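# Snap odd-numbered fruitlets off a branch onto the mat

## Task

Count the fruitlets along the branch starting at its tip, and break off the odd-numbered ones (first, third, fifth and onward). Every one removed must come to rest on the mat beneath the branch; letting it fall from the branch is fine. All even-numbered fruitlets must stay attached. A hard strike on any fruitlet, or squeezing one with the gripper at full force, may cause failure. A result that holds only because the robot is still keeping things in place at the end does not count.

## Robot and tools

ROBOT. One arm with six revolute joints and a two-finger parallel gripper. Joint order, used in every row and every printed joint list: waist, shoulder, elbow, wrist pitch, wrist yaw, wrist roll. The gripper's fingers point along its own +x axis and close along its y axis. end_effector_position is the midpoint between the finger pads, roughly 3 to 4 cm short of the fingertips.

FRAME. Results use a scene frame whose origin is on the table top under the arm's base. +z is up, and +y lies to the left when facing along +x. The base can sit slightly tilted. The printed hand position is approximate and drifts more when the arm is stretched out.

execute_actions. Argument "actions" is a list holding at most one item; an optional "pictures" boolean turns camera images on or off (they come by default).
- Empty list: no motion, just returns the current state.
- Motion: {"rows": [[...], ...], "steps": n}. Rows hold 1 to 15 rows, steps is 1 to 15 (default 15). Each control step lasts 1/30 s and uses one row; if rows run out, the final row repeats. Each row has exactly 7 numbers: six absolute joint target angles in radians (the same quantities that Joint positions prints), then the gripper opening. These are targets, not offsets.
- Wait: {"steps": n} with no rows, n up to 300; nothing new is commanded, and it returns after that many steps counted from the previous result.
Joint ranges (rad): waist -3.054 to 3.054, shoulder 0.000 to 3.142, elbow 0.000 to 2.356, wrist pitch -1.571 to 1.571, wrist yaw -1.571 to 1.571, wrist roll -3.142 to 3.142. True ends may be off by up to 0.010. A call is rejected, and nothing is sent, if any target exceeds a range end by over 0.010 and is also farther out than that joint's last reading. Targets past a real end are clipped to it, and the note "joint sent to its limit" may appear (possibly about an earlier move). Lack of that note does not prove there is room left.
Opening: a number from -1 to 1; +1 is fully open (pad gap 0.088 m). Empty fingers touch near -0.80; below that they close no further. Full open to closed needs at least about 0.5 s. Away from +1, the fingers settle where grip_measured equals the command. To hold something, command about 0.07 below grip_measured; a smaller margin grips more gently. Use a gentle margin on fruitlets rather than -1.

MOTION LIMITS. Each step, a joint's target is kept within a set lead of its measured angle: 0.211 rad for waist, shoulder and elbow, 0.213 for wrist pitch, 0.267 for wrist yaw, 0.228 for wrist roll. If the targets would put the hand over 70 mm from where it is, all are pulled back toward the measured angles. So large moves take several calls. Friction can leave joints short of target, especially at long reach, and tiny moves may not happen; read Joint positions after each move. Between calls the arm keeps heading to the last row sent, until it has nearly stopped or a step is HELD; only a new action makes it continue or push harder.

RESULT LINES. State line: end_effector_position (m), end_effector_quat_wxyz, linear and angular velocities (m/s, rad/s). Joint positions and Joint velocities: six joints in order, then the pad gap (m, m/s). grip_measured: measured opening on the command scale; may be off by about 1 mm of opening throughout a scene, and reads up to about 0.061 narrower while squeezing something hard. grip_effort_n: gripper motor effort in N; negative closes, positive opens; caps near 83 N; can read high while moving or at a stop; n/a at the start. Joint torques and External joint torques: per joint, noisy, including friction and any held weight; "no reading" means no estimate. "joint command not followed": the clearance check changed or stopped targets (mounts and posts count as part of the arm). HELD: on those steps your row, or part of it, was not sent. MOTOR HOT appears from 50 °C; at 95 °C an OVER-TEMPERATURE FAULT holds the arm, and prolonged overheating cuts power so the arm goes limp. TORQUE FAULT: contact torque hit a load limit (N m: waist 18.2, shoulder 22.5, elbow 22.4, wrist pitch 5.92, wrist yaw 5.9, wrist roll 5.54; held weight included); the arm halts 10 s and drops the rest of that call.

OTHER TOOLS. zoom_image: camera (cam_high, cam_low or cam_wrist) and region [x0, y0, x1, y1] in pixels of that camera's latest image, origin at top-left, at most 504 by 504. All three cameras give 504x504 images. show_instructions: no arguments; shows the scene's reference pictures. read_manual: optional section, only "licences"; returns licence texts. finished_scene: scene (integer 1 or 2); ends that scene for good, reports whether the task succeeded, and starts the next one, whose task appears in its result. Replying without any tool call ends all remaining scenes.

CAUTIONS. Do not knock or place anything off the table. Avoid strikes, slams, dropping held items unintentionally, very forceful pushes, full-force squeezes on fruitlets, and long loaded holds that heat motors. Loose objects may occasionally get a brief external nudge. Before ending, confirm the removed fruitlets rest on the mat and the remaining ones are still on the branch without the gripper supporting anything.

Each tool is called after "Emit:" as name(argument=value, ...) on one line, values as JSON.

Reference images:

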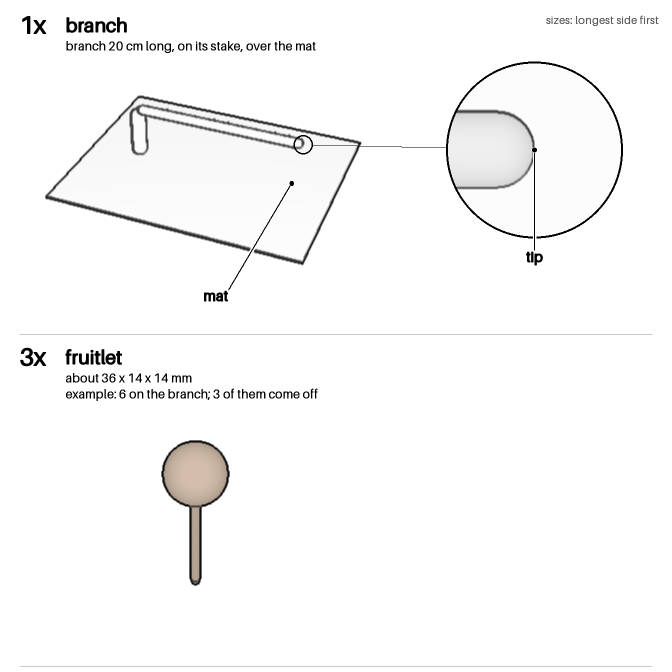

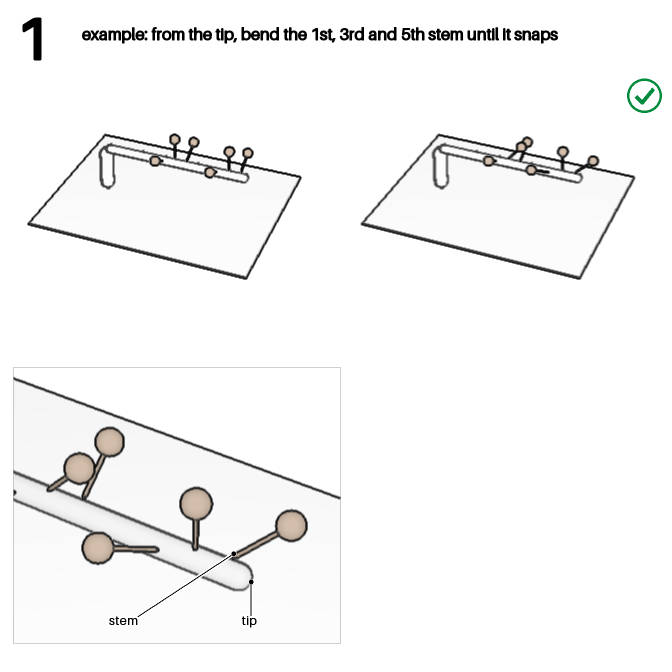

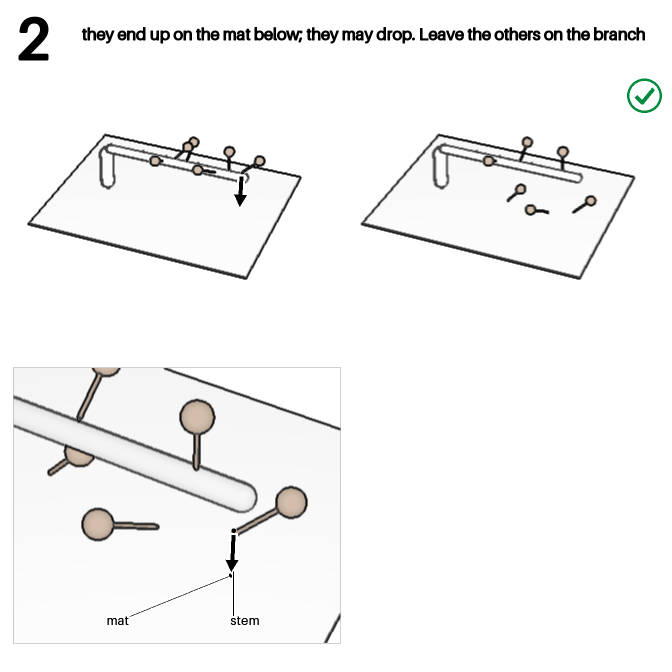

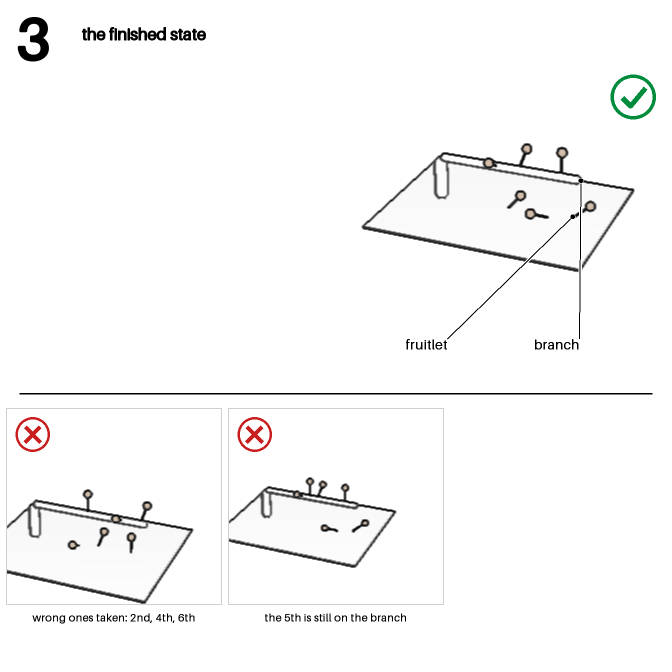

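## Session

Emit:
execute_actions(actions=[])

Scene clock: 0.00 s of 4200.00 s.
end_effector_position=(+0.4270, +0.4297, +0.1127) grip_measured=+0.549 grip_effort_n=n/a end_effector_quat_wxyz=(+0.766, -0.012, +0.211, +0.608) end_effector_velocity=(-0.002, -0.000, +0.004) end_effector_angular_velocity=(-0.007, -0.011, +0.022)
Joint positions: [ 0.437  2.267  1.422  1.459 -0.801  0.864  0.066]
Joint velocities: [-0.007 -0.007 -0.002  0.007 -0.022 -0.007 -0.   ]
Joint torques (N m, as the arm reports them, + toward a larger angle): no reading
External joint torques (N m, as the arm's controller estimates them; a push from outside toward a larger angle lowers the number): no reading
Motor temperatures (°C, as the motors report them): [27 25 27 25 26 26]
Heat: hottest waist 27 °C (+0.0 °C/min).

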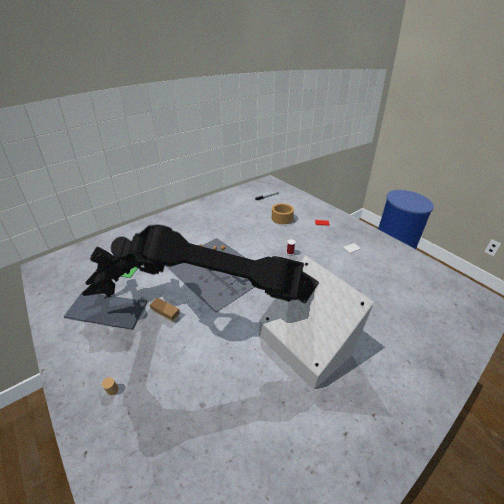

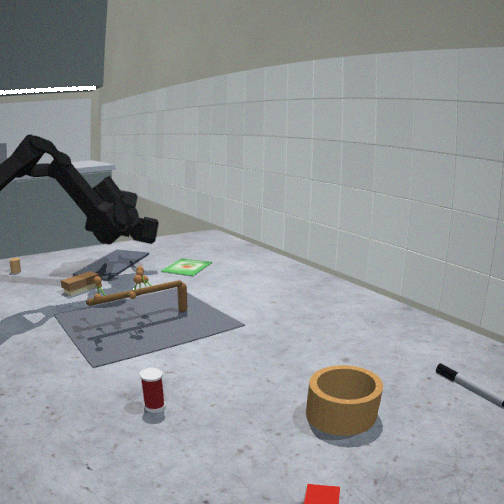

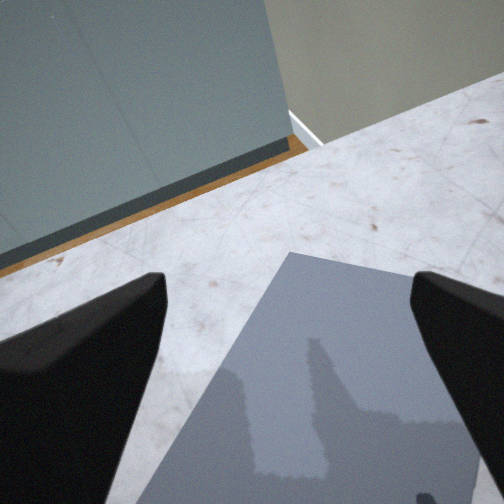

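Emit:
zoom_image(camera="cam_low", region=[40, 240, 260, 380])

Emit:
zoom_image(camera="cam_high", region=[50, 200, 300, 340])

Region (40, 240, 260, 380) of cam_low's 504x504 image, scaled by 2.291, with more detail than that image has; it fills the top 321 rows of this view, and the rest is white.

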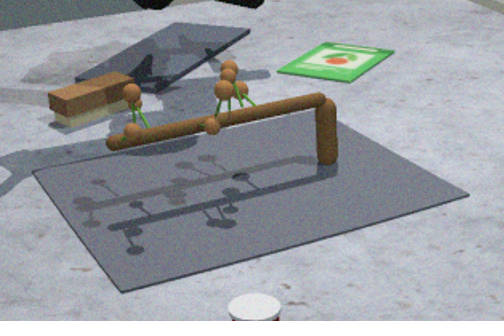

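Region (50, 200, 300, 340) of cam_high's 504x504 image, scaled by 2.016, with more detail than that image has; it fills the top 282 rows of this view, and the rest is white.

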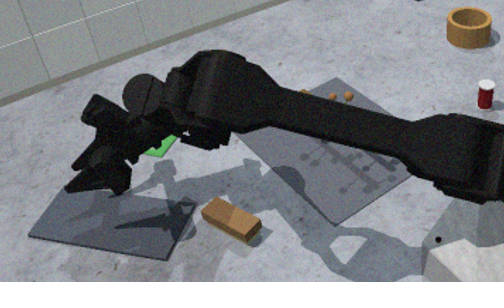

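Emit:
execute_actions(actions=[{"rows":[[0.437,2.1,1.42,1.4,-0.8,0.86,1],[0.437,1.9,1.42,1.3,-0.75,0.8,1],[0.437,1.75,1.4,1.1,-0.7,0.7,1],[0.43,1.6,1.35,0.9,-0.6,0.6,1]],"steps":15}], pictures=false)

Emit:
execute_actions(actions=[{"rows":[[0.35,1.3,1.0,-0.3,0,0,1]],"steps":15}], pictures=false)

Emit:
execute_actions(actions=[{"rows":[[0.3,1.2,0.9,-0.8,0,0,1]],"steps":15}])

Scene clock: 99.37 s of 4200.00 s.
end_effector_position=(+0.3606, +0.5269, +0.3040) grip_measured=+0.980 grip_effort_n=14.2 end_effector_quat_wxyz=(+0.810, -0.085, +0.070, +0.576) end_effector_velocity=(-0.249, +0.137, +0.340) end_effector_angular_velocity=(+0.313, -0.536, +0.398)
Joint positions: [ 0.429  1.66   1.367  0.933 -0.608  0.613  0.087]
Joint velocities: [-0.007 -0.842 -0.002 -0.154  0.051 -0.081  0.002]
Joint torques (N m, as the arm reports them, + toward a larger angle): [-4.02 -6.38  3.48  0.44  0.55 -0.23]
External joint torques (N m, as the arm's controller estimates them; a push from outside toward a larger angle lowers the number): [ 0.92 -1.29 -0.04 -0.23  0.11 -0.26]
Motor temperatures (°C, as the motors report them): [35 35 28 28 26 26]
Heat: hottest waist 35 °C (+2.0 °C/min).
Steps of this call (steps 1 to 90: nothing new was sent; then 95.87 s passed at rest; steps 91 to 105: all 15 steps of this action). Readings (joint positions):
91: [0.437 2.248 1.421 1.443 -0.801 0.864]
92: [0.437 2.227 1.416 1.410 -0.797 0.857]
94: [0.438 2.155 1.396 1.299 -0.732 0.766]
98: [0.431 1.949 1.370 1.079 -0.636 0.651]
105: the state above

Scene clock: 99.87 s of 4200.00 s.
end_effector_position=(+0.3869, +0.3241, +0.2643) grip_measured=+0.984 grip_effort_n=14.2 end_effector_quat_wxyz=(+0.900, -0.374, +0.170, +0.147) end_effector_velocity=(-0.067, -0.273, -0.215) end_effector_angular_velocity=(-0.780, +0.959, -1.023)
Joint positions: [ 0.35   1.32   1.011  0.104 -0.015  0.023  0.087]
Joint velocities: [-0.007 -0.037 -0.042 -1.59   0.095 -0.168 -0.   ]
Joint torques (N m, as the arm reports them, + toward a larger angle): [-3.21 -7.47  4.5   0.98  0.57 -0.22]
External joint torques (N m, as the arm's controller estimates them; a push from outside toward a larger angle lowers the number): [ 0.63 -1.24 -0.94 -0.42  0.13 -0.25]
Motor temperatures (°C, as the motors report them): [35 35 28 28 26 26]
Heat: hottest waist 35 °C (+2.0 °C/min).
Steps of this call (steps 1 to 15: all 15 steps of this action). Readings (joint positions):
1: [0.427 1.609 1.336 0.888 -0.550 0.557]
2: [0.415 1.548 1.284 0.828 -0.478 0.498]
4: [0.379 1.437 1.181 0.720 -0.335 0.382]
8: [0.351 1.330 1.061 0.503 -0.103 0.155]
15: the state above

Scene clock: 100.37 s of 4200.00 s.
end_effector_position=(+0.2760, +0.1752, +0.2009) grip_measured=+0.984 grip_effort_n=14.2 end_effector_quat_wxyz=(+0.767, -0.398, +0.502, -0.041) end_effector_velocity=(-0.171, -0.131, -0.045) end_effector_angular_velocity=(-0.325, +0.654, -0.630)
Joint positions: [ 0.303  1.212  0.906 -0.711 -0.003  0.006  0.087]
Joint velocities: [-0.007 -0.007 -0.056 -0.916 -0.007 -0.007 -0.   ]
Joint torques (N m, as the arm reports them, + toward a larger angle): [-2.76 -5.4   4.37  0.46  0.57 -0.21]
External joint torques (N m, as the arm's controller estimates them; a push from outside toward a larger angle lowers the number): [ 0.27 -1.05 -0.77 -0.31  0.12 -0.25]
Motor temperatures (°C, as the motors report them): [35 35 28 28 26 26]
Heat: hottest waist 35 °C (+2.0 °C/min).
Steps of this call (steps 1 to 15: all 15 steps of this action). Readings (joint positions):
1: [0.345 1.303 0.992 0.056 -0.014 0.018]
2: [0.336 1.281 0.969 -0.007 -0.012 0.015]
4: [0.315 1.240 0.934 -0.123 -0.005 0.011]
8: [0.304 1.215 0.918 -0.344 -0.003 0.007]
15: the state above

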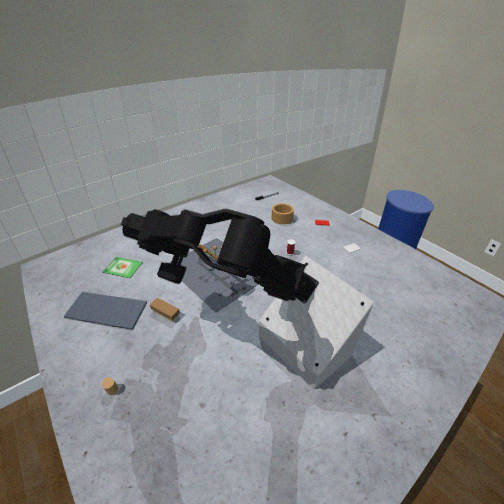

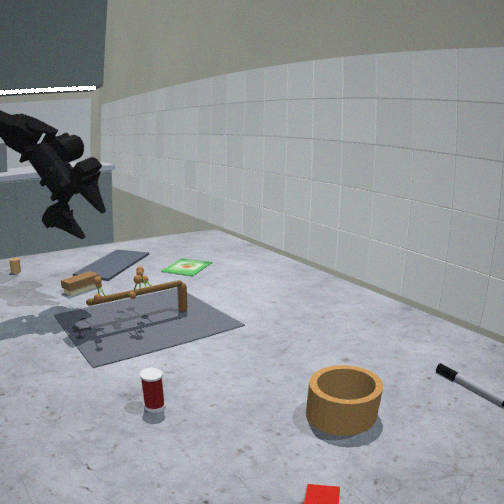

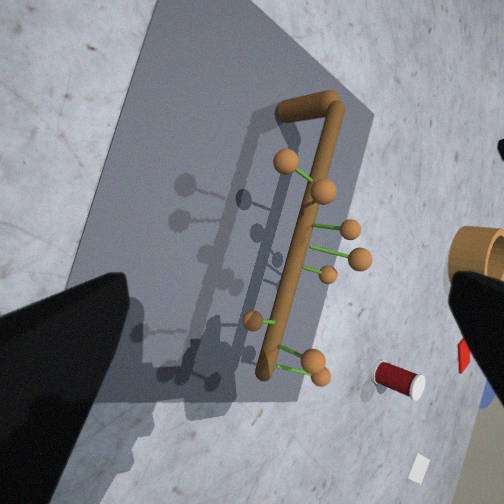

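Emit:
execute_actions(actions=[])

Emit:
zoom_image(camera="cam_wrist", region=[150, 60, 450, 420])

Scene clock: 105.67 s of 4200.00 s.
end_effector_position=(+0.2601, +0.1647, +0.1986) grip_measured=+0.984 grip_effort_n=14.2 end_effector_quat_wxyz=(+0.745, -0.396, +0.534, -0.058) end_effector_velocity=(-0.003, -0.004, -0.002) end_effector_angular_velocity=(-0.009, +0.006, -0.016)
Joint positions: [ 0.303  1.209  0.904 -0.798 -0.003  0.006  0.087]
Joint velocities: [ 0.002  0.002 -0.007 -0.007  0.007  0.007 -0.   ]
Joint torques (N m, as the arm reports them, + toward a larger angle): [-2.67 -4.99  4.02  0.15  0.58 -0.22]
External joint torques (N m, as the arm's controller estimates them; a push from outside toward a larger angle lowers the number): [ 0.23 -1.05 -0.18 -0.29  0.13 -0.26]
Motor temperatures (°C, as the motors report them): [35 34 28 27 26 26]
Heat: hottest waist 35 °C (+2.0 °C/min).
Steps of this call (steps 1 to 30: the robot went on to your last target; steps 31 to 90: nothing new was sent; then 2.30 s passed at rest). Readings (joint positions):
1: [0.303 1.212 0.904 -0.735 -0.003 0.006]
2: [0.303 1.212 0.904 -0.752 -0.003 0.006]
4: [0.303 1.211 0.904 -0.772 -0.003 0.006]
8: [0.303 1.209 0.904 -0.791 -0.003 0.006]
90: the state above
The arm was judged still, so your last target was given up. Only a new action makes it travel on or press farther. Fingers that are still opening or closing keep moving.

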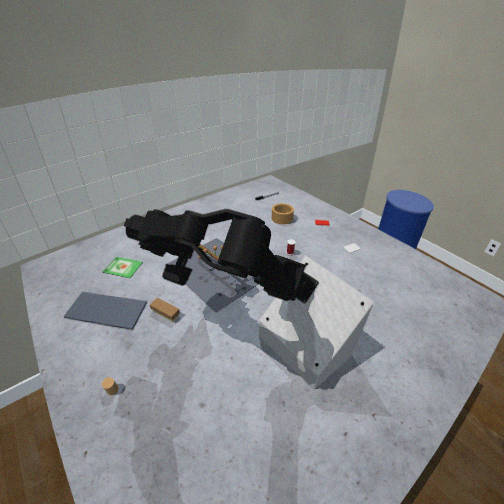

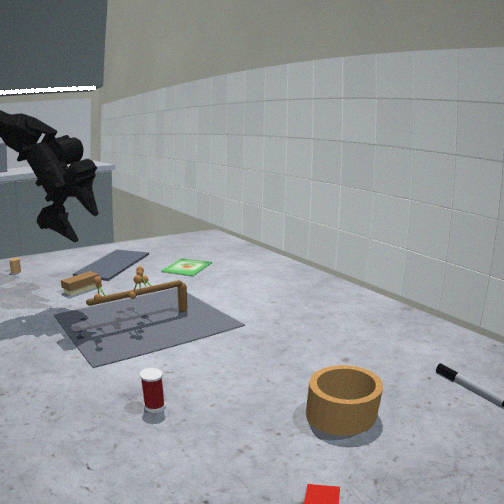

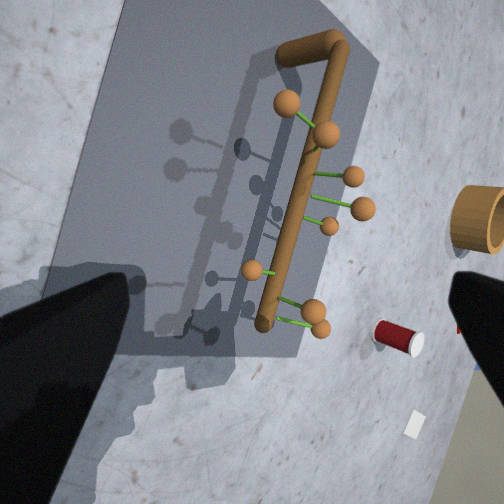

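Region (150, 60, 450, 420) of cam_wrist's 504x504 image, scaled by 1.400, with more detail than that image has.

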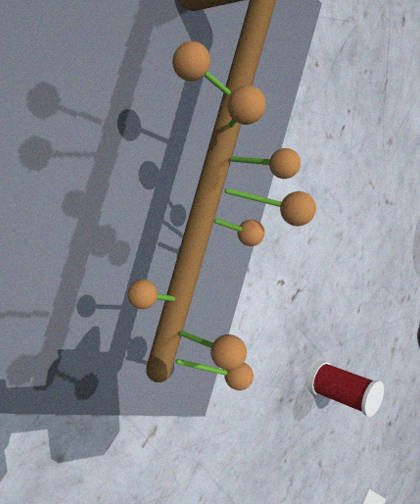

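Emit:
execute_actions(actions=[{"rows":[[0.26,1.27,0.96,-0.84,-0.05,-0.02,1],[0.22,1.34,1.03,-0.89,-0.1,-0.04,1],[0.17,1.41,1.1,-0.93,-0.15,-0.07,1],[0.13,1.48,1.16,-0.98,-0.2,-0.09,1],[0.08,1.56,1.23,-1.02,-0.24,-0.11,1],[0.04,1.63,1.3,-1.07,-0.29,-0.13,1],[0,1.7,1.36,-1.11,-0.34,-0.15,1],[-0.05,1.77,1.43,-1.16,-0.39,-0.18,1],[-0.09,1.84,1.49,-1.2,-0.43,-0.2,1],[-0.14,1.91,1.56,-1.25,-0.48,-0.22,1],[-0.18,1.98,1.62,-1.29,-0.53,-0.24,1],[-0.22,2.06,1.69,-1.34,-0.58,-0.26,1],[-0.27,2.13,1.75,-1.38,-0.63,-0.29,1],[-0.31,2.2,1.82,-1.43,-0.68,-0.31,1],[-0.355,2.27,1.886,-1.473,-0.723,-0.33,1]],"steps":15}], pictures=false)

Emit:
execute_actions(actions=[{"steps":30}])

Scene clock: 183.37 s of 4200.00 s.
end_effector_position=(+0.3582, +0.1174, +0.2573) grip_measured=+0.984 grip_effort_n=12.8 end_effector_quat_wxyz=(+0.719, -0.093, +0.688, -0.034) end_effector_velocity=(+0.220, -0.228, +0.224) end_effector_angular_velocity=(+1.545, -0.165, -1.008)
Joint positions: [-0.225  1.913  1.627 -1.346 -0.591 -0.264  0.087]
Joint velocities: [-1.282  1.575  1.619 -1.253 -1.385 -0.637 -0.   ]
Joint torques (N m, as the arm reports them, + toward a larger angle): [-5.91 -3.92  5.02 -0.02  0.02 -0.25]
External joint torques (N m, as the arm's controller estimates them; a push from outside toward a larger angle lowers the number): [ 0.94  1.18  1.07 -0.31 -0.12 -0.26]
Motor temperatures (°C, as the motors report them): [31 31 29 26 27 26]
Heat: hottest waist 31 °C (-2.0 °C/min).
Steps of this call (steps 1 to 90: nothing new was sent; then 74.20 s passed at rest; steps 91 to 105: all 15 steps of this action). Readings (joint positions):
91: [0.298 1.215 0.911 -0.810 -0.012 0.001]
92: [0.283 1.236 0.933 -0.836 -0.034 -0.008]
94: [0.228 1.321 1.017 -0.890 -0.100 -0.039]
98: [0.074 1.539 1.241 -1.040 -0.264 -0.114]
105: the state above

Scene clock: 184.37 s of 4200.00 s.
end_effector_position=(+0.3994, +0.0505, +0.2514) grip_measured=+0.984 grip_effort_n=12.3 end_effector_quat_wxyz=(+0.708, +0.031, +0.705, -0.035) end_effector_velocity=(-0.000, +0.003, +0.001) end_effector_angular_velocity=(+0.022, -0.006, +0.001)
Joint positions: [-0.355  2.261  1.88  -1.471 -0.72  -0.324  0.087]
Joint velocities: [-0.002 -0.002 -0.002 -0.007 -0.022 -0.007 -0.   ]
Joint torques (N m, as the arm reports them, + toward a larger angle): [-6.1  -5.42  5.21 -0.02 -0.13 -0.25]
External joint torques (N m, as the arm's controller estimates them; a push from outside toward a larger angle lowers the number): [ 1.2   1.05  0.96 -0.27 -0.1  -0.26]
Motor temperatures (°C, as the motors report them): [31 31 29 26 27 26]
Heat: hottest waist 31 °C (-2.0 °C/min).
Steps of this call (steps 1 to 30: the robot went on to your last target). Readings (joint positions):
1: [-0.264 1.966 1.682 -1.383 -0.626 -0.280]
2: [-0.297 2.018 1.735 -1.406 -0.650 -0.292]
4: [-0.339 2.116 1.814 -1.429 -0.684 -0.307]
8: [-0.357 2.233 1.852 -1.460 -0.705 -0.318]
30: the state above
The arm was judged still, so your last target was given up. Only a new action makes it travel on or press farther. Fingers that are still opening or closing keep moving.

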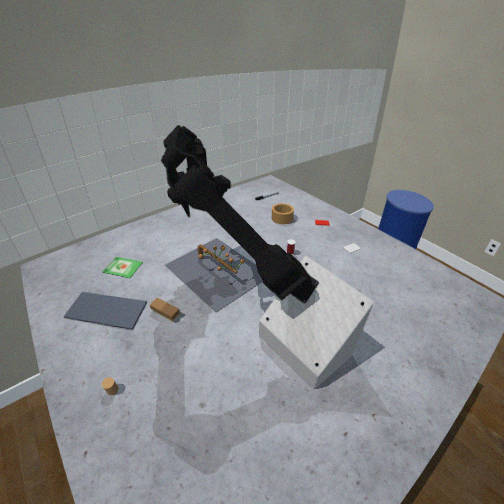

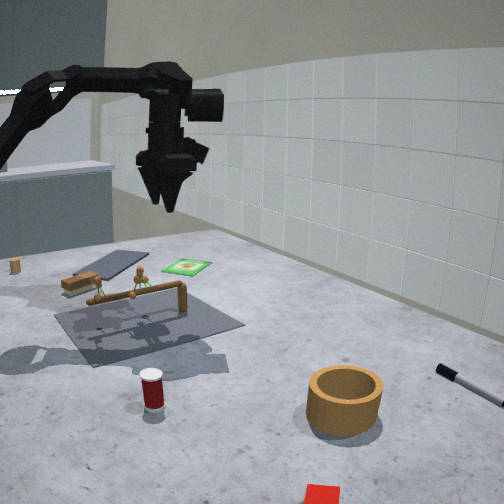

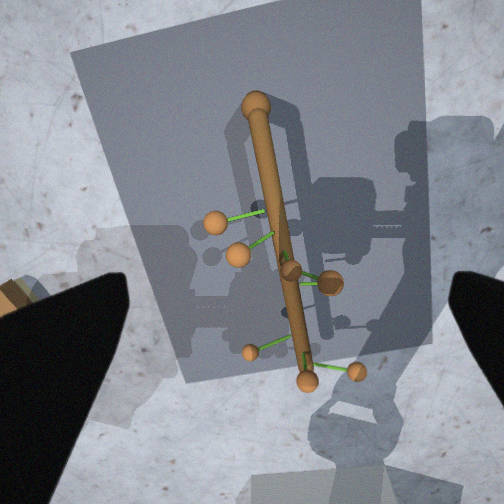

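Emit:
zoom_image(camera="cam_wrist", region=[170, 80, 420, 410])

Region (170, 80, 420, 410) of cam_wrist's 504x504 image, scaled by 1.527, with more detail than that image has; it fills the left 382 columns of this view, and the rest is white.

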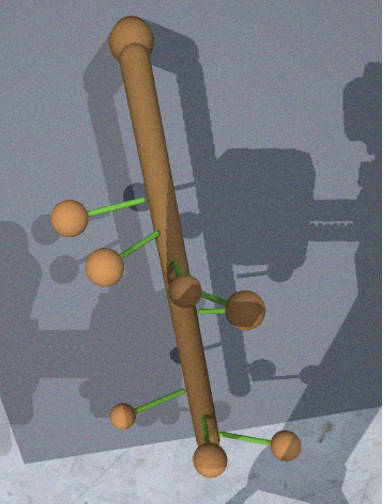

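Emit:
execute_actions(actions=[{"rows":[[-0.34,2.23,1.8,-1.42,-0.725,-0.17,0.85],[-0.325,2.19,1.71,-1.36,-0.73,-0.01,0.7],[-0.31,2.15,1.62,-1.3,-0.73,0.15,0.55],[-0.295,2.11,1.54,-1.24,-0.735,0.3,0.4],[-0.28,2.07,1.45,-1.18,-0.74,0.46,0.3],[-0.265,2.03,1.37,-1.12,-0.74,0.62,0.2],[-0.25,1.99,1.28,-1.06,-0.745,0.77,0.1],[-0.235,1.95,1.2,-1.0,-0.75,0.93,0],[-0.22,1.91,1.11,-0.94,-0.75,1.08,-0.1],[-0.2,1.866,1.023,-0.875,-0.757,1.24,-0.2]],"steps":15}], pictures=false)

Emit:
execute_actions(actions=[{"steps":30}])

Scene clock: 304.87 s of 4200.00 s.
end_effector_position=(+0.3251, +0.0814, +0.1729) grip_measured=-0.139 grip_effort_n=-16.5 end_effector_quat_wxyz=(+0.690, +0.240, +0.642, -0.233) end_effector_velocity=(-0.338, -0.128, -0.219) end_effector_angular_velocity=(+0.279, +0.670, -2.397)
Joint positions: [-0.203  1.874  1.157 -0.911 -0.757  0.528  0.032]
Joint velocities: [ 0.017 -0.129 -1.321  0.227 -0.007  1.751 -0.029]
Joint torques (N m, as the arm reports them, + toward a larger angle): [-4.85 -3.94  2.84  0.46  0.09  0.22]
External joint torques (N m, as the arm's controller estimates them; a push from outside toward a larger angle lowers the number): [ 1.17 -0.11 -0.74 -0.02 -0.04  0.22]
Motor temperatures (°C, as the motors report them): [39 31 31 25 26 26]
Heat: hottest waist 39 °C (+2.0 °C/min).
Steps of this call (steps 1 to 90: nothing new was sent; then 117.00 s passed at rest; steps 91 to 105: all 15 steps of this action). Readings (joint positions):
91: [-0.354 2.259 1.869 -1.459 -0.722 -0.296]
92: [-0.352 2.245 1.837 -1.430 -0.724 -0.239]
94: [-0.339 2.198 1.733 -1.360 -0.724 -0.121]
98: [-0.280 2.075 1.509 -1.153 -0.735 0.117]
105: the state above

Scene clock: 305.87 s of 4200.00 s.
end_effector_position=(+0.2929, +0.0667, +0.1507) grip_measured=-0.197 grip_effort_n=-16.5 end_effector_quat_wxyz=(+0.530, +0.469, +0.528, -0.470) end_effector_velocity=(-0.005, -0.001, +0.001) end_effector_angular_velocity=(-0.004, +0.015, -0.024)
Joint positions: [-0.203  1.875  1.031 -0.877 -0.755  1.233  0.029]
Joint velocities: [-0.002 -0.002 -0.002 -0.022  0.007  0.007 -0.   ]
Joint torques (N m, as the arm reports them, + toward a larger angle): [-4.17 -5.64  3.09  0.24 -0.03  0.22]
External joint torques (N m, as the arm's controller estimates them; a push from outside toward a larger angle lowers the number): [ 1.02 -1.01 -0.66  0.03 -0.08  0.22]
Motor temperatures (°C, as the motors report them): [39 31 31 25 26 26]
Heat: hottest waist 39 °C (+2.0 °C/min).
Steps of this call (steps 1 to 30: the robot went on to your last target). Readings (joint positions):
1: [-0.203 1.873 1.119 -0.906 -0.757 0.588]
2: [-0.203 1.874 1.089 -0.899 -0.756 0.648]
4: [-0.203 1.876 1.050 -0.893 -0.755 0.766]
8: [-0.203 1.876 1.039 -0.879 -0.755 1.004]
30: the state above

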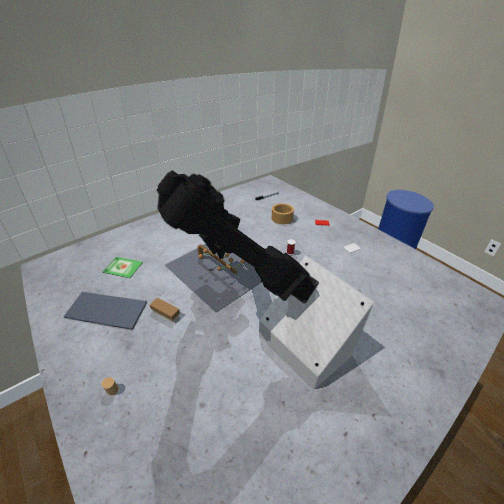

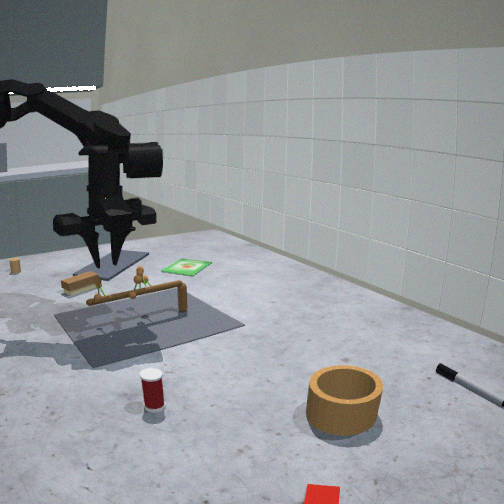

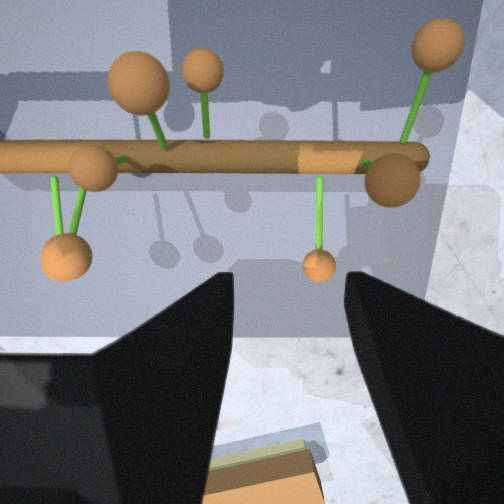

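Emit:
execute_actions(actions=[{"rows":[[-0.19,1.87,1.015,-0.855,-0.757,1.25,-0.2],[-0.18,1.867,1.0,-0.835,-0.758,1.265,-0.2],[-0.17,1.864,0.985,-0.815,-0.759,1.28,-0.2],[-0.16,1.861,0.97,-0.795,-0.76,1.295,-0.2],[-0.15,1.858,0.957,-0.775,-0.761,1.31,-0.2],[-0.14,1.855,0.944,-0.755,-0.762,1.32,-0.2],[-0.13,1.853,0.932,-0.735,-0.764,1.335,-0.2],[-0.12,1.85,0.92,-0.715,-0.765,1.35,-0.2],[-0.11,1.848,0.908,-0.695,-0.766,1.36,-0.2],[-0.1015,1.846,0.897,-0.677,-0.767,1.37,-0.2]],"steps":15}], pictures=false)

Emit:
execute_actions(actions=[{"steps":10}])

Scene clock: 359.83 s of 4200.00 s.
end_effector_position=(+0.2803, +0.0734, +0.1157) grip_measured=-0.197 grip_effort_n=-16.5 end_effector_quat_wxyz=(+0.529, +0.466, +0.530, -0.472) end_effector_velocity=(-0.004, +0.001, -0.009) end_effector_angular_velocity=(+0.003, -0.026, -0.011)
Joint positions: [-0.106  1.858  0.909 -0.69  -0.763  1.357  0.029]
Joint velocities: [ 0.022 -0.022 -0.061  0.095 -0.007  0.066 -0.   ]
Joint torques (N m, as the arm reports them, + toward a larger angle): [-4.08 -5.74  2.76  0.24 -0.06  0.2 ]
External joint torques (N m, as the arm's controller estimates them; a push from outside toward a larger angle lowers the number): [ 1.04 -1.06 -0.68  0.01 -0.12  0.2 ]
Motor temperatures (°C, as the motors report them): [36 32 29 26 26 26]
Heat: hottest waist 36 °C (-3.0 °C/min).
Steps of this call (steps 1 to 15: the robot went on to your last target; steps 16 to 90: nothing new was sent; then 50.47 s passed at rest; steps 91 to 105: all 15 steps of this action). Readings (joint positions):
91: [-0.202 1.875 1.030 -0.872 -0.755 1.236]
92: [-0.199 1.875 1.025 -0.862 -0.755 1.242]
94: [-0.187 1.873 1.009 -0.835 -0.755 1.260]
98: [-0.149 1.867 0.960 -0.768 -0.758 1.308]
105: the state above

Scene clock: 360.17 s of 4200.00 s.
end_effector_position=(+0.2807, +0.0737, +0.1152) grip_measured=-0.197 grip_effort_n=-16.5 end_effector_quat_wxyz=(+0.530, +0.467, +0.528, -0.470) end_effector_velocity=(-0.004, +0.001, +0.000) end_effector_angular_velocity=(+0.008, +0.006, -0.003)
Joint positions: [-0.104  1.856  0.905 -0.68  -0.763  1.363  0.029]
Joint velocities: [-0.002 -0.007 -0.012 -0.007 -0.007 -0.007 -0.   ]
Joint torques (N m, as the arm reports them, + toward a larger angle): [-3.95 -5.59  2.76  0.23 -0.07  0.22]
External joint torques (N m, as the arm's controller estimates them; a push from outside toward a larger angle lowers the number): [ 1.08 -1.   -0.58  0.02 -0.13  0.22]
Motor temperatures (°C, as the motors report them): [36 32 29 26 26 26]
Heat: hottest waist 36 °C (-3.0 °C/min).
Steps of this call (steps 1 to 10: the robot went on to your last target). Readings (joint positions):
1: [-0.106 1.858 0.908 -0.687 -0.763 1.359]
2: [-0.105 1.857 0.907 -0.685 -0.763 1.360]
4: [-0.105 1.856 0.906 -0.682 -0.763 1.362]
8: [-0.105 1.856 0.905 -0.680 -0.763 1.363]
10: the state above

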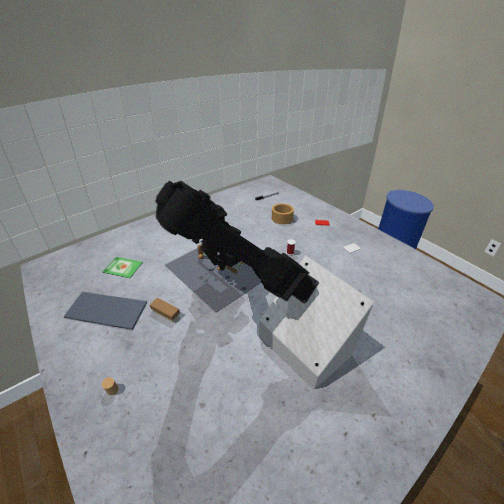

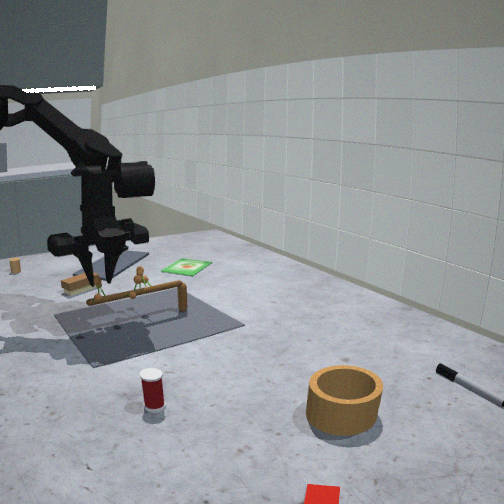

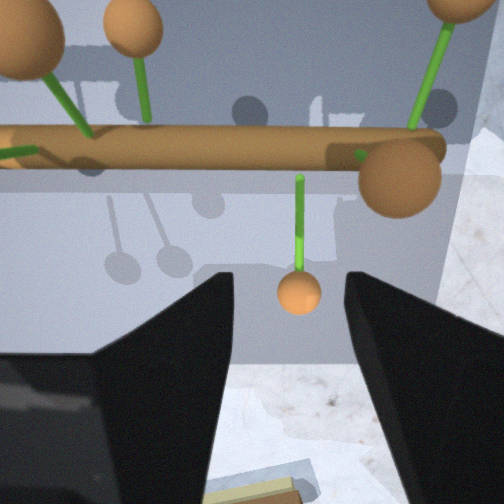

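Emit:
zoom_image(camera="cam_wrist", region=[220, 120, 460, 340])

Emit:
zoom_image(camera="cam_low", region=[60, 240, 200, 330])

Region (220, 120, 460, 340) of cam_wrist's 504x504 image, scaled by 2.100, with more detail than that image has; it fills the top 462 rows of this view, and the rest is white.

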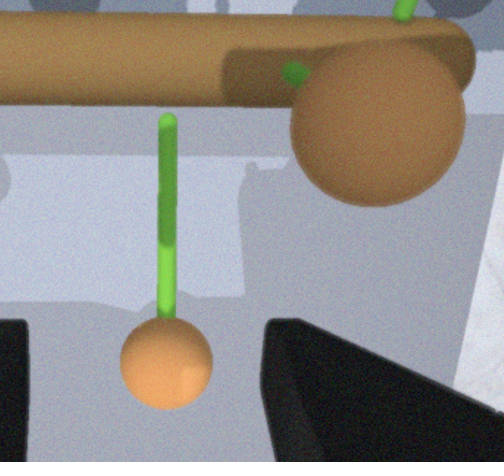

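Region (60, 240, 200, 330) of cam_low's 504x504 image, scaled by 3.600, with more detail than that image has; it fills the top 324 rows of this view, and the rest is white.

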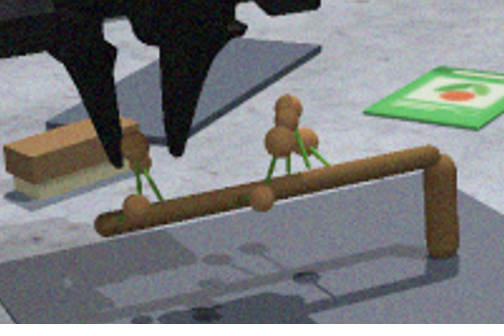

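Emit:
execute_actions(actions=[{"rows":[[-0.098,1.855,0.898,-0.668,-0.764,1.372,-0.2],[-0.092,1.855,0.892,-0.656,-0.764,1.381,-0.2],[-0.086,1.855,0.886,-0.645,-0.765,1.39,-0.2],[-0.08,1.855,0.88,-0.634,-0.765,1.399,-0.2],[-0.074,1.855,0.874,-0.623,-0.766,1.408,-0.2],[-0.068,1.855,0.868,-0.612,-0.766,1.417,-0.2],[-0.062,1.854,0.862,-0.601,-0.767,1.426,-0.2],[-0.056,1.854,0.856,-0.59,-0.767,1.435,-0.2],[-0.05,1.854,0.85,-0.578,-0.768,1.444,-0.2],[-0.044,1.854,0.843,-0.567,-0.768,1.452,-0.2]],"steps":15}])

Scene clock: 399.30 s of 4200.00 s.
end_effector_position=(+0.2755, +0.0780, +0.0970) grip_measured=-0.197 grip_effort_n=-16.5 end_effector_quat_wxyz=(+0.530, +0.467, +0.528, -0.471) end_effector_velocity=(-0.001, +0.003, -0.005) end_effector_angular_velocity=(+0.022, -0.011, -0.024)
Joint positions: [-0.048  1.856  0.852 -0.576 -0.764  1.441  0.029]
Joint velocities: [ 0.012 -0.002 -0.027  0.051 -0.022  0.051 -0.   ]
Joint torques (N m, as the arm reports them, + toward a larger angle): [-4.   -4.73  2.55  0.24 -0.07  0.21]
External joint torques (N m, as the arm's controller estimates them; a push from outside toward a larger angle lowers the number): [ 0.98 -0.09 -0.58  0.01 -0.13  0.21]
Motor temperatures (°C, as the motors report them): [35 32 29 26 26 26]
Heat: hottest waist 35 °C (-2.0 °C/min).
Steps of this call (steps 1 to 30: the robot went on to your last target; steps 31 to 90: nothing new was sent; then 35.63 s passed at rest; steps 91 to 105: all 15 steps of this action). Readings (joint positions):
91: [-0.104 1.856 0.904 -0.677 -0.764 1.364]
92: [-0.102 1.856 0.903 -0.672 -0.764 1.367]
94: [-0.096 1.856 0.898 -0.657 -0.764 1.377]
98: [-0.075 1.856 0.878 -0.620 -0.764 1.407]
105: the state above

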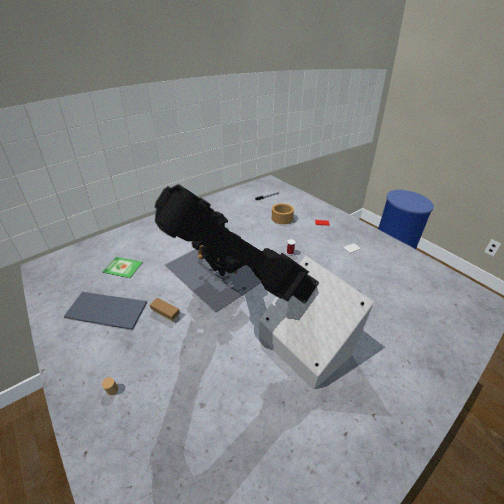

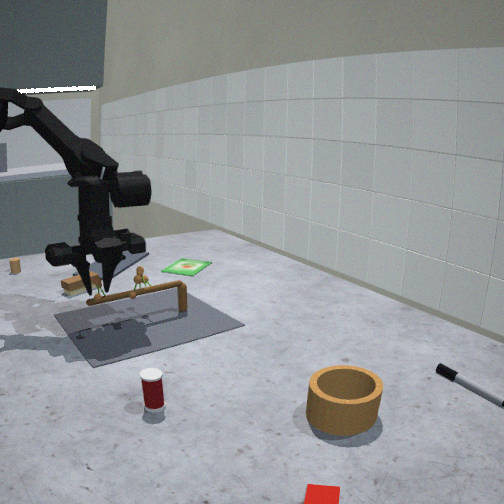

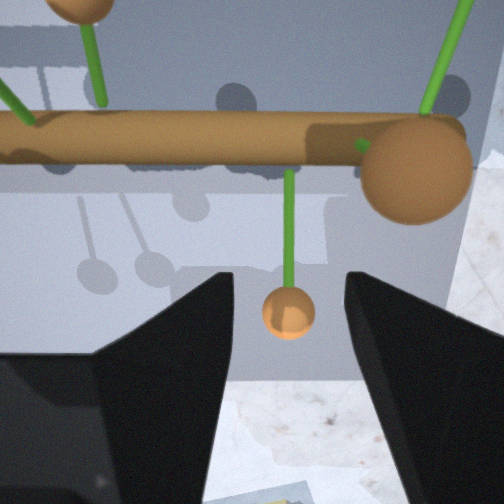

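Emit:
execute_actions(actions=[{"rows":[[-0.04,1.857,0.84,-0.556,-0.768,1.457,-0.2],[-0.036,1.86,0.837,-0.546,-0.768,1.463,-0.2],[-0.032,1.863,0.834,-0.536,-0.768,1.468,-0.2],[-0.028,1.866,0.831,-0.527,-0.768,1.474,-0.2],[-0.024,1.869,0.828,-0.517,-0.768,1.479,-0.2],[-0.019,1.872,0.825,-0.508,-0.768,1.485,-0.2],[-0.014,1.875,0.822,-0.499,-0.768,1.49,-0.2]],"steps":15}])

Scene clock: 426.50 s of 4200.00 s.
end_effector_position=(+0.2760, +0.0798, +0.0865) grip_measured=-0.197 grip_effort_n=-16.5 end_effector_quat_wxyz=(+0.534, +0.467, +0.529, -0.467) end_effector_velocity=(+0.000, -0.000, -0.000) end_effector_angular_velocity=(+0.007, -0.003, -0.007)
Joint positions: [-0.017  1.865  0.829 -0.503 -0.765  1.482  0.029]
Joint velocities: [-0.002  0.002 -0.002  0.007 -0.007  0.007 -0.   ]
Joint torques (N m, as the arm reports them, + toward a larger angle): [-3.89 -3.49  2.28  0.23 -0.06  0.21]
External joint torques (N m, as the arm's controller estimates them; a push from outside toward a larger angle lowers the number): [ 1.02  1.11 -0.6   0.02 -0.12  0.21]
Motor temperatures (°C, as the motors report them): [35 31 29 26 26 26]
Heat: hottest waist 35 °C (-1.0 °C/min).
Steps of this call (steps 1 to 15: the robot went on to your last target; steps 16 to 90: nothing new was sent; then 23.70 s passed at rest; steps 91 to 105: all 15 steps of this action). Readings (joint positions):
91: [-0.046 1.856 0.849 -0.567 -0.764 1.447]
92: [-0.045 1.856 0.848 -0.562 -0.764 1.450]
94: [-0.040 1.856 0.844 -0.549 -0.764 1.457]
98: [-0.025 1.860 0.835 -0.518 -0.765 1.474]
105: the state above

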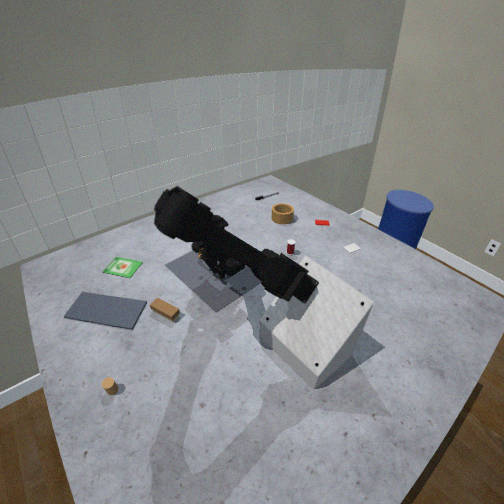

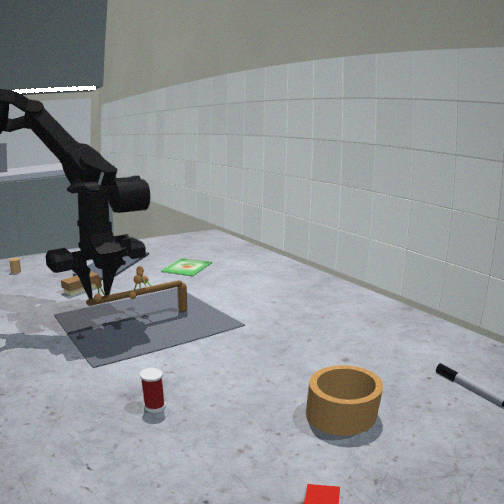

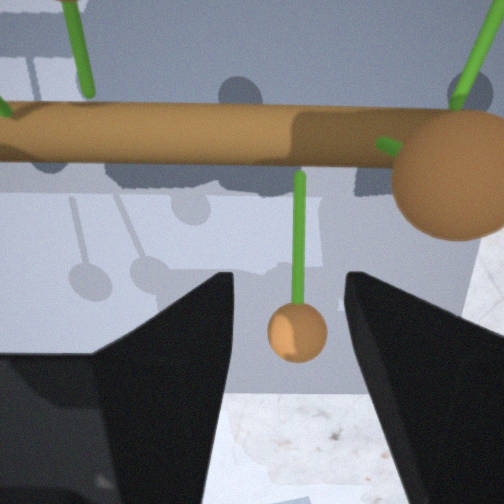

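Emit:
execute_actions(actions=[{"rows":[[-0.014,1.878,0.832,-0.502,-0.768,1.49,-0.2],[-0.014,1.885,0.842,-0.505,-0.768,1.49,-0.2],[-0.014,1.892,0.852,-0.508,-0.768,1.49,-0.2],[-0.014,1.899,0.862,-0.511,-0.768,1.49,-0.2],[-0.014,1.906,0.872,-0.514,-0.768,1.49,-0.2],[-0.014,1.913,0.882,-0.517,-0.768,1.49,-0.2],[-0.014,1.92,0.892,-0.52,-0.768,1.49,-0.2],[-0.014,1.925,0.9,-0.522,-0.768,1.49,-0.2]],"steps":15}])

Scene clock: 438.10 s of 4200.00 s.
end_effector_position=(+0.2902, +0.0793, +0.0852) grip_measured=-0.197 grip_effort_n=-16.5 end_effector_quat_wxyz=(+0.533, +0.467, +0.529, -0.468) end_effector_velocity=(+0.001, +0.002, -0.001) end_effector_angular_velocity=(+0.021, +0.015, -0.010)
Joint positions: [-0.017  1.912  0.891 -0.519 -0.765  1.484  0.029]
Joint velocities: [-0.002  0.017  0.017 -0.022 -0.022 -0.007 -0.   ]
Joint torques (N m, as the arm reports them, + toward a larger angle): [-4.14 -3.74  3.85 -0.06 -0.05  0.21]
External joint torques (N m, as the arm's controller estimates them; a push from outside toward a larger angle lowers the number): [ 1.04  1.2   0.86 -0.28 -0.11  0.21]
Motor temperatures (°C, as the motors report them): [35 31 29 26 26 26]
Heat: hottest waist 35 °C (-1.0 °C/min).
Steps of this call (steps 1 to 15: the robot went on to your last target; steps 16 to 90: nothing new was sent; then 8.10 s passed at rest; steps 91 to 105: all 15 steps of this action). Readings (joint positions):
91: [-0.017 1.865 0.829 -0.501 -0.765 1.484]
92: [-0.017 1.867 0.829 -0.501 -0.765 1.484]
94: [-0.017 1.875 0.836 -0.504 -0.765 1.484]
98: [-0.017 1.899 0.868 -0.513 -0.765 1.484]
105: the state above

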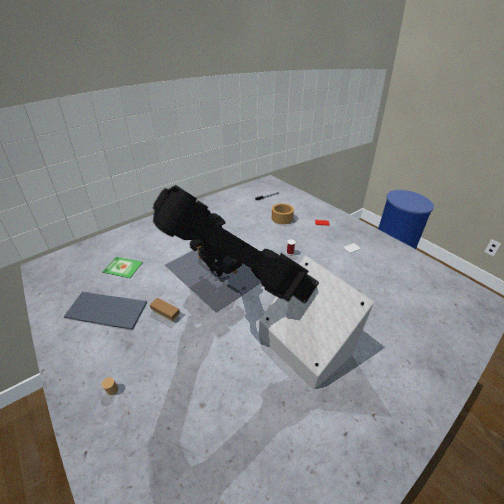

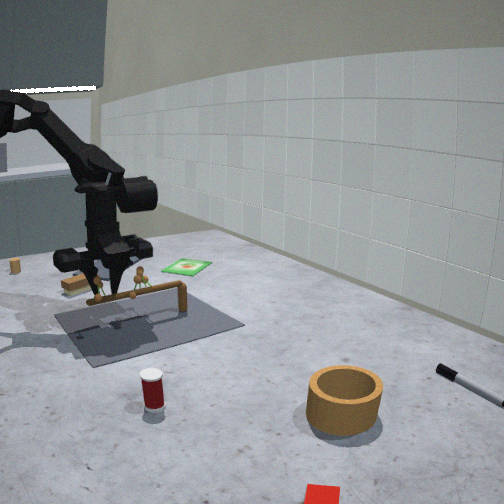

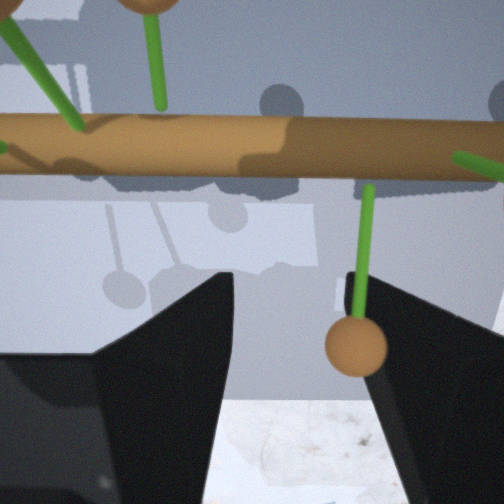

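Emit:
execute_actions(actions=[{"rows":[[-0.015,1.93,0.907,-0.524,-0.768,1.49,-0.2],[-0.016,1.936,0.914,-0.526,-0.768,1.488,-0.2],[-0.017,1.942,0.921,-0.528,-0.768,1.487,-0.2],[-0.018,1.948,0.928,-0.53,-0.768,1.486,-0.2],[-0.019,1.954,0.935,-0.532,-0.768,1.484,-0.2],[-0.02,1.96,0.942,-0.534,-0.768,1.482,-0.2],[-0.021,1.965,0.948,-0.535,-0.768,1.481,-0.2],[-0.022,1.97,0.953,-0.536,-0.768,1.48,-0.2]],"steps":15}])

Scene clock: 498.00 s of 4200.00 s.
end_effector_position=(+0.3018, +0.0767, +0.0835) grip_measured=-0.197 grip_effort_n=-16.5 end_effector_quat_wxyz=(+0.531, +0.468, +0.528, -0.470) end_effector_velocity=(+0.001, +0.002, -0.000) end_effector_angular_velocity=(+0.022, +0.004, +0.015)
Joint positions: [-0.02   1.958  0.944 -0.534 -0.765  1.484  0.029]
Joint velocities: [-0.002  0.007  0.007 -0.007 -0.022 -0.022 -0.   ]
Joint torques (N m, as the arm reports them, + toward a larger angle): [-4.73 -3.9   3.92 -0.04 -0.04 -0.16]
External joint torques (N m, as the arm's controller estimates them; a push from outside toward a larger angle lowers the number): [ 0.68  1.23  1.   -0.23 -0.1  -0.16]
Motor temperatures (°C, as the motors report them): [35 30 30 25 26 26]
Heat: hottest waist 35 °C (+0.0 °C/min).
Steps of this call (steps 1 to 15: the robot went on to your last target; steps 16 to 90: nothing new was sent; then 56.40 s passed at rest; steps 91 to 105: all 15 steps of this action). Readings (joint positions):
91: [-0.017 1.915 0.894 -0.521 -0.765 1.484]
92: [-0.017 1.918 0.897 -0.522 -0.765 1.484]
94: [-0.017 1.925 0.906 -0.524 -0.765 1.484]
98: [-0.017 1.945 0.930 -0.530 -0.765 1.484]
105: the state above

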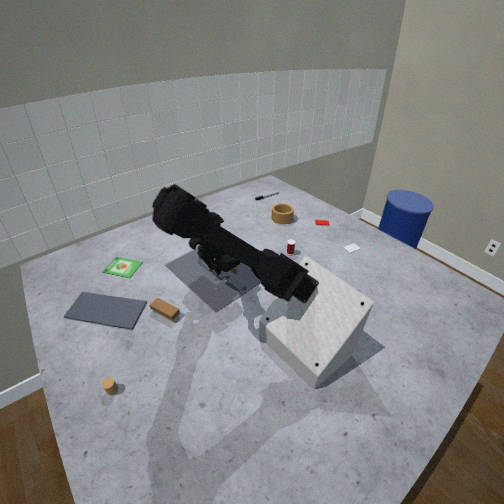

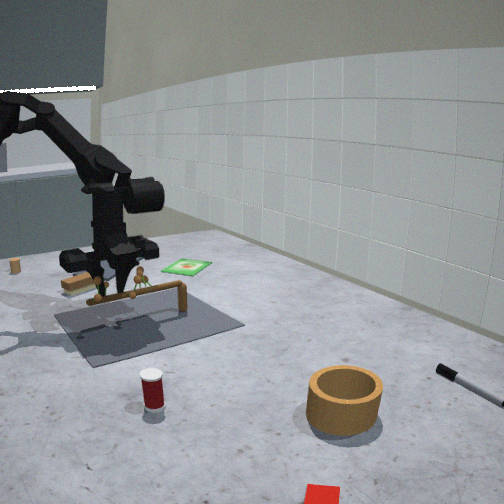

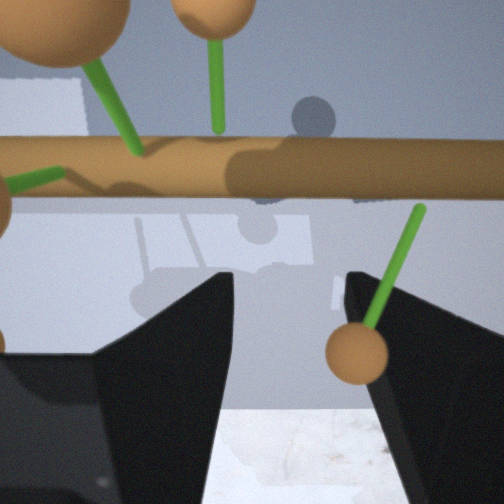

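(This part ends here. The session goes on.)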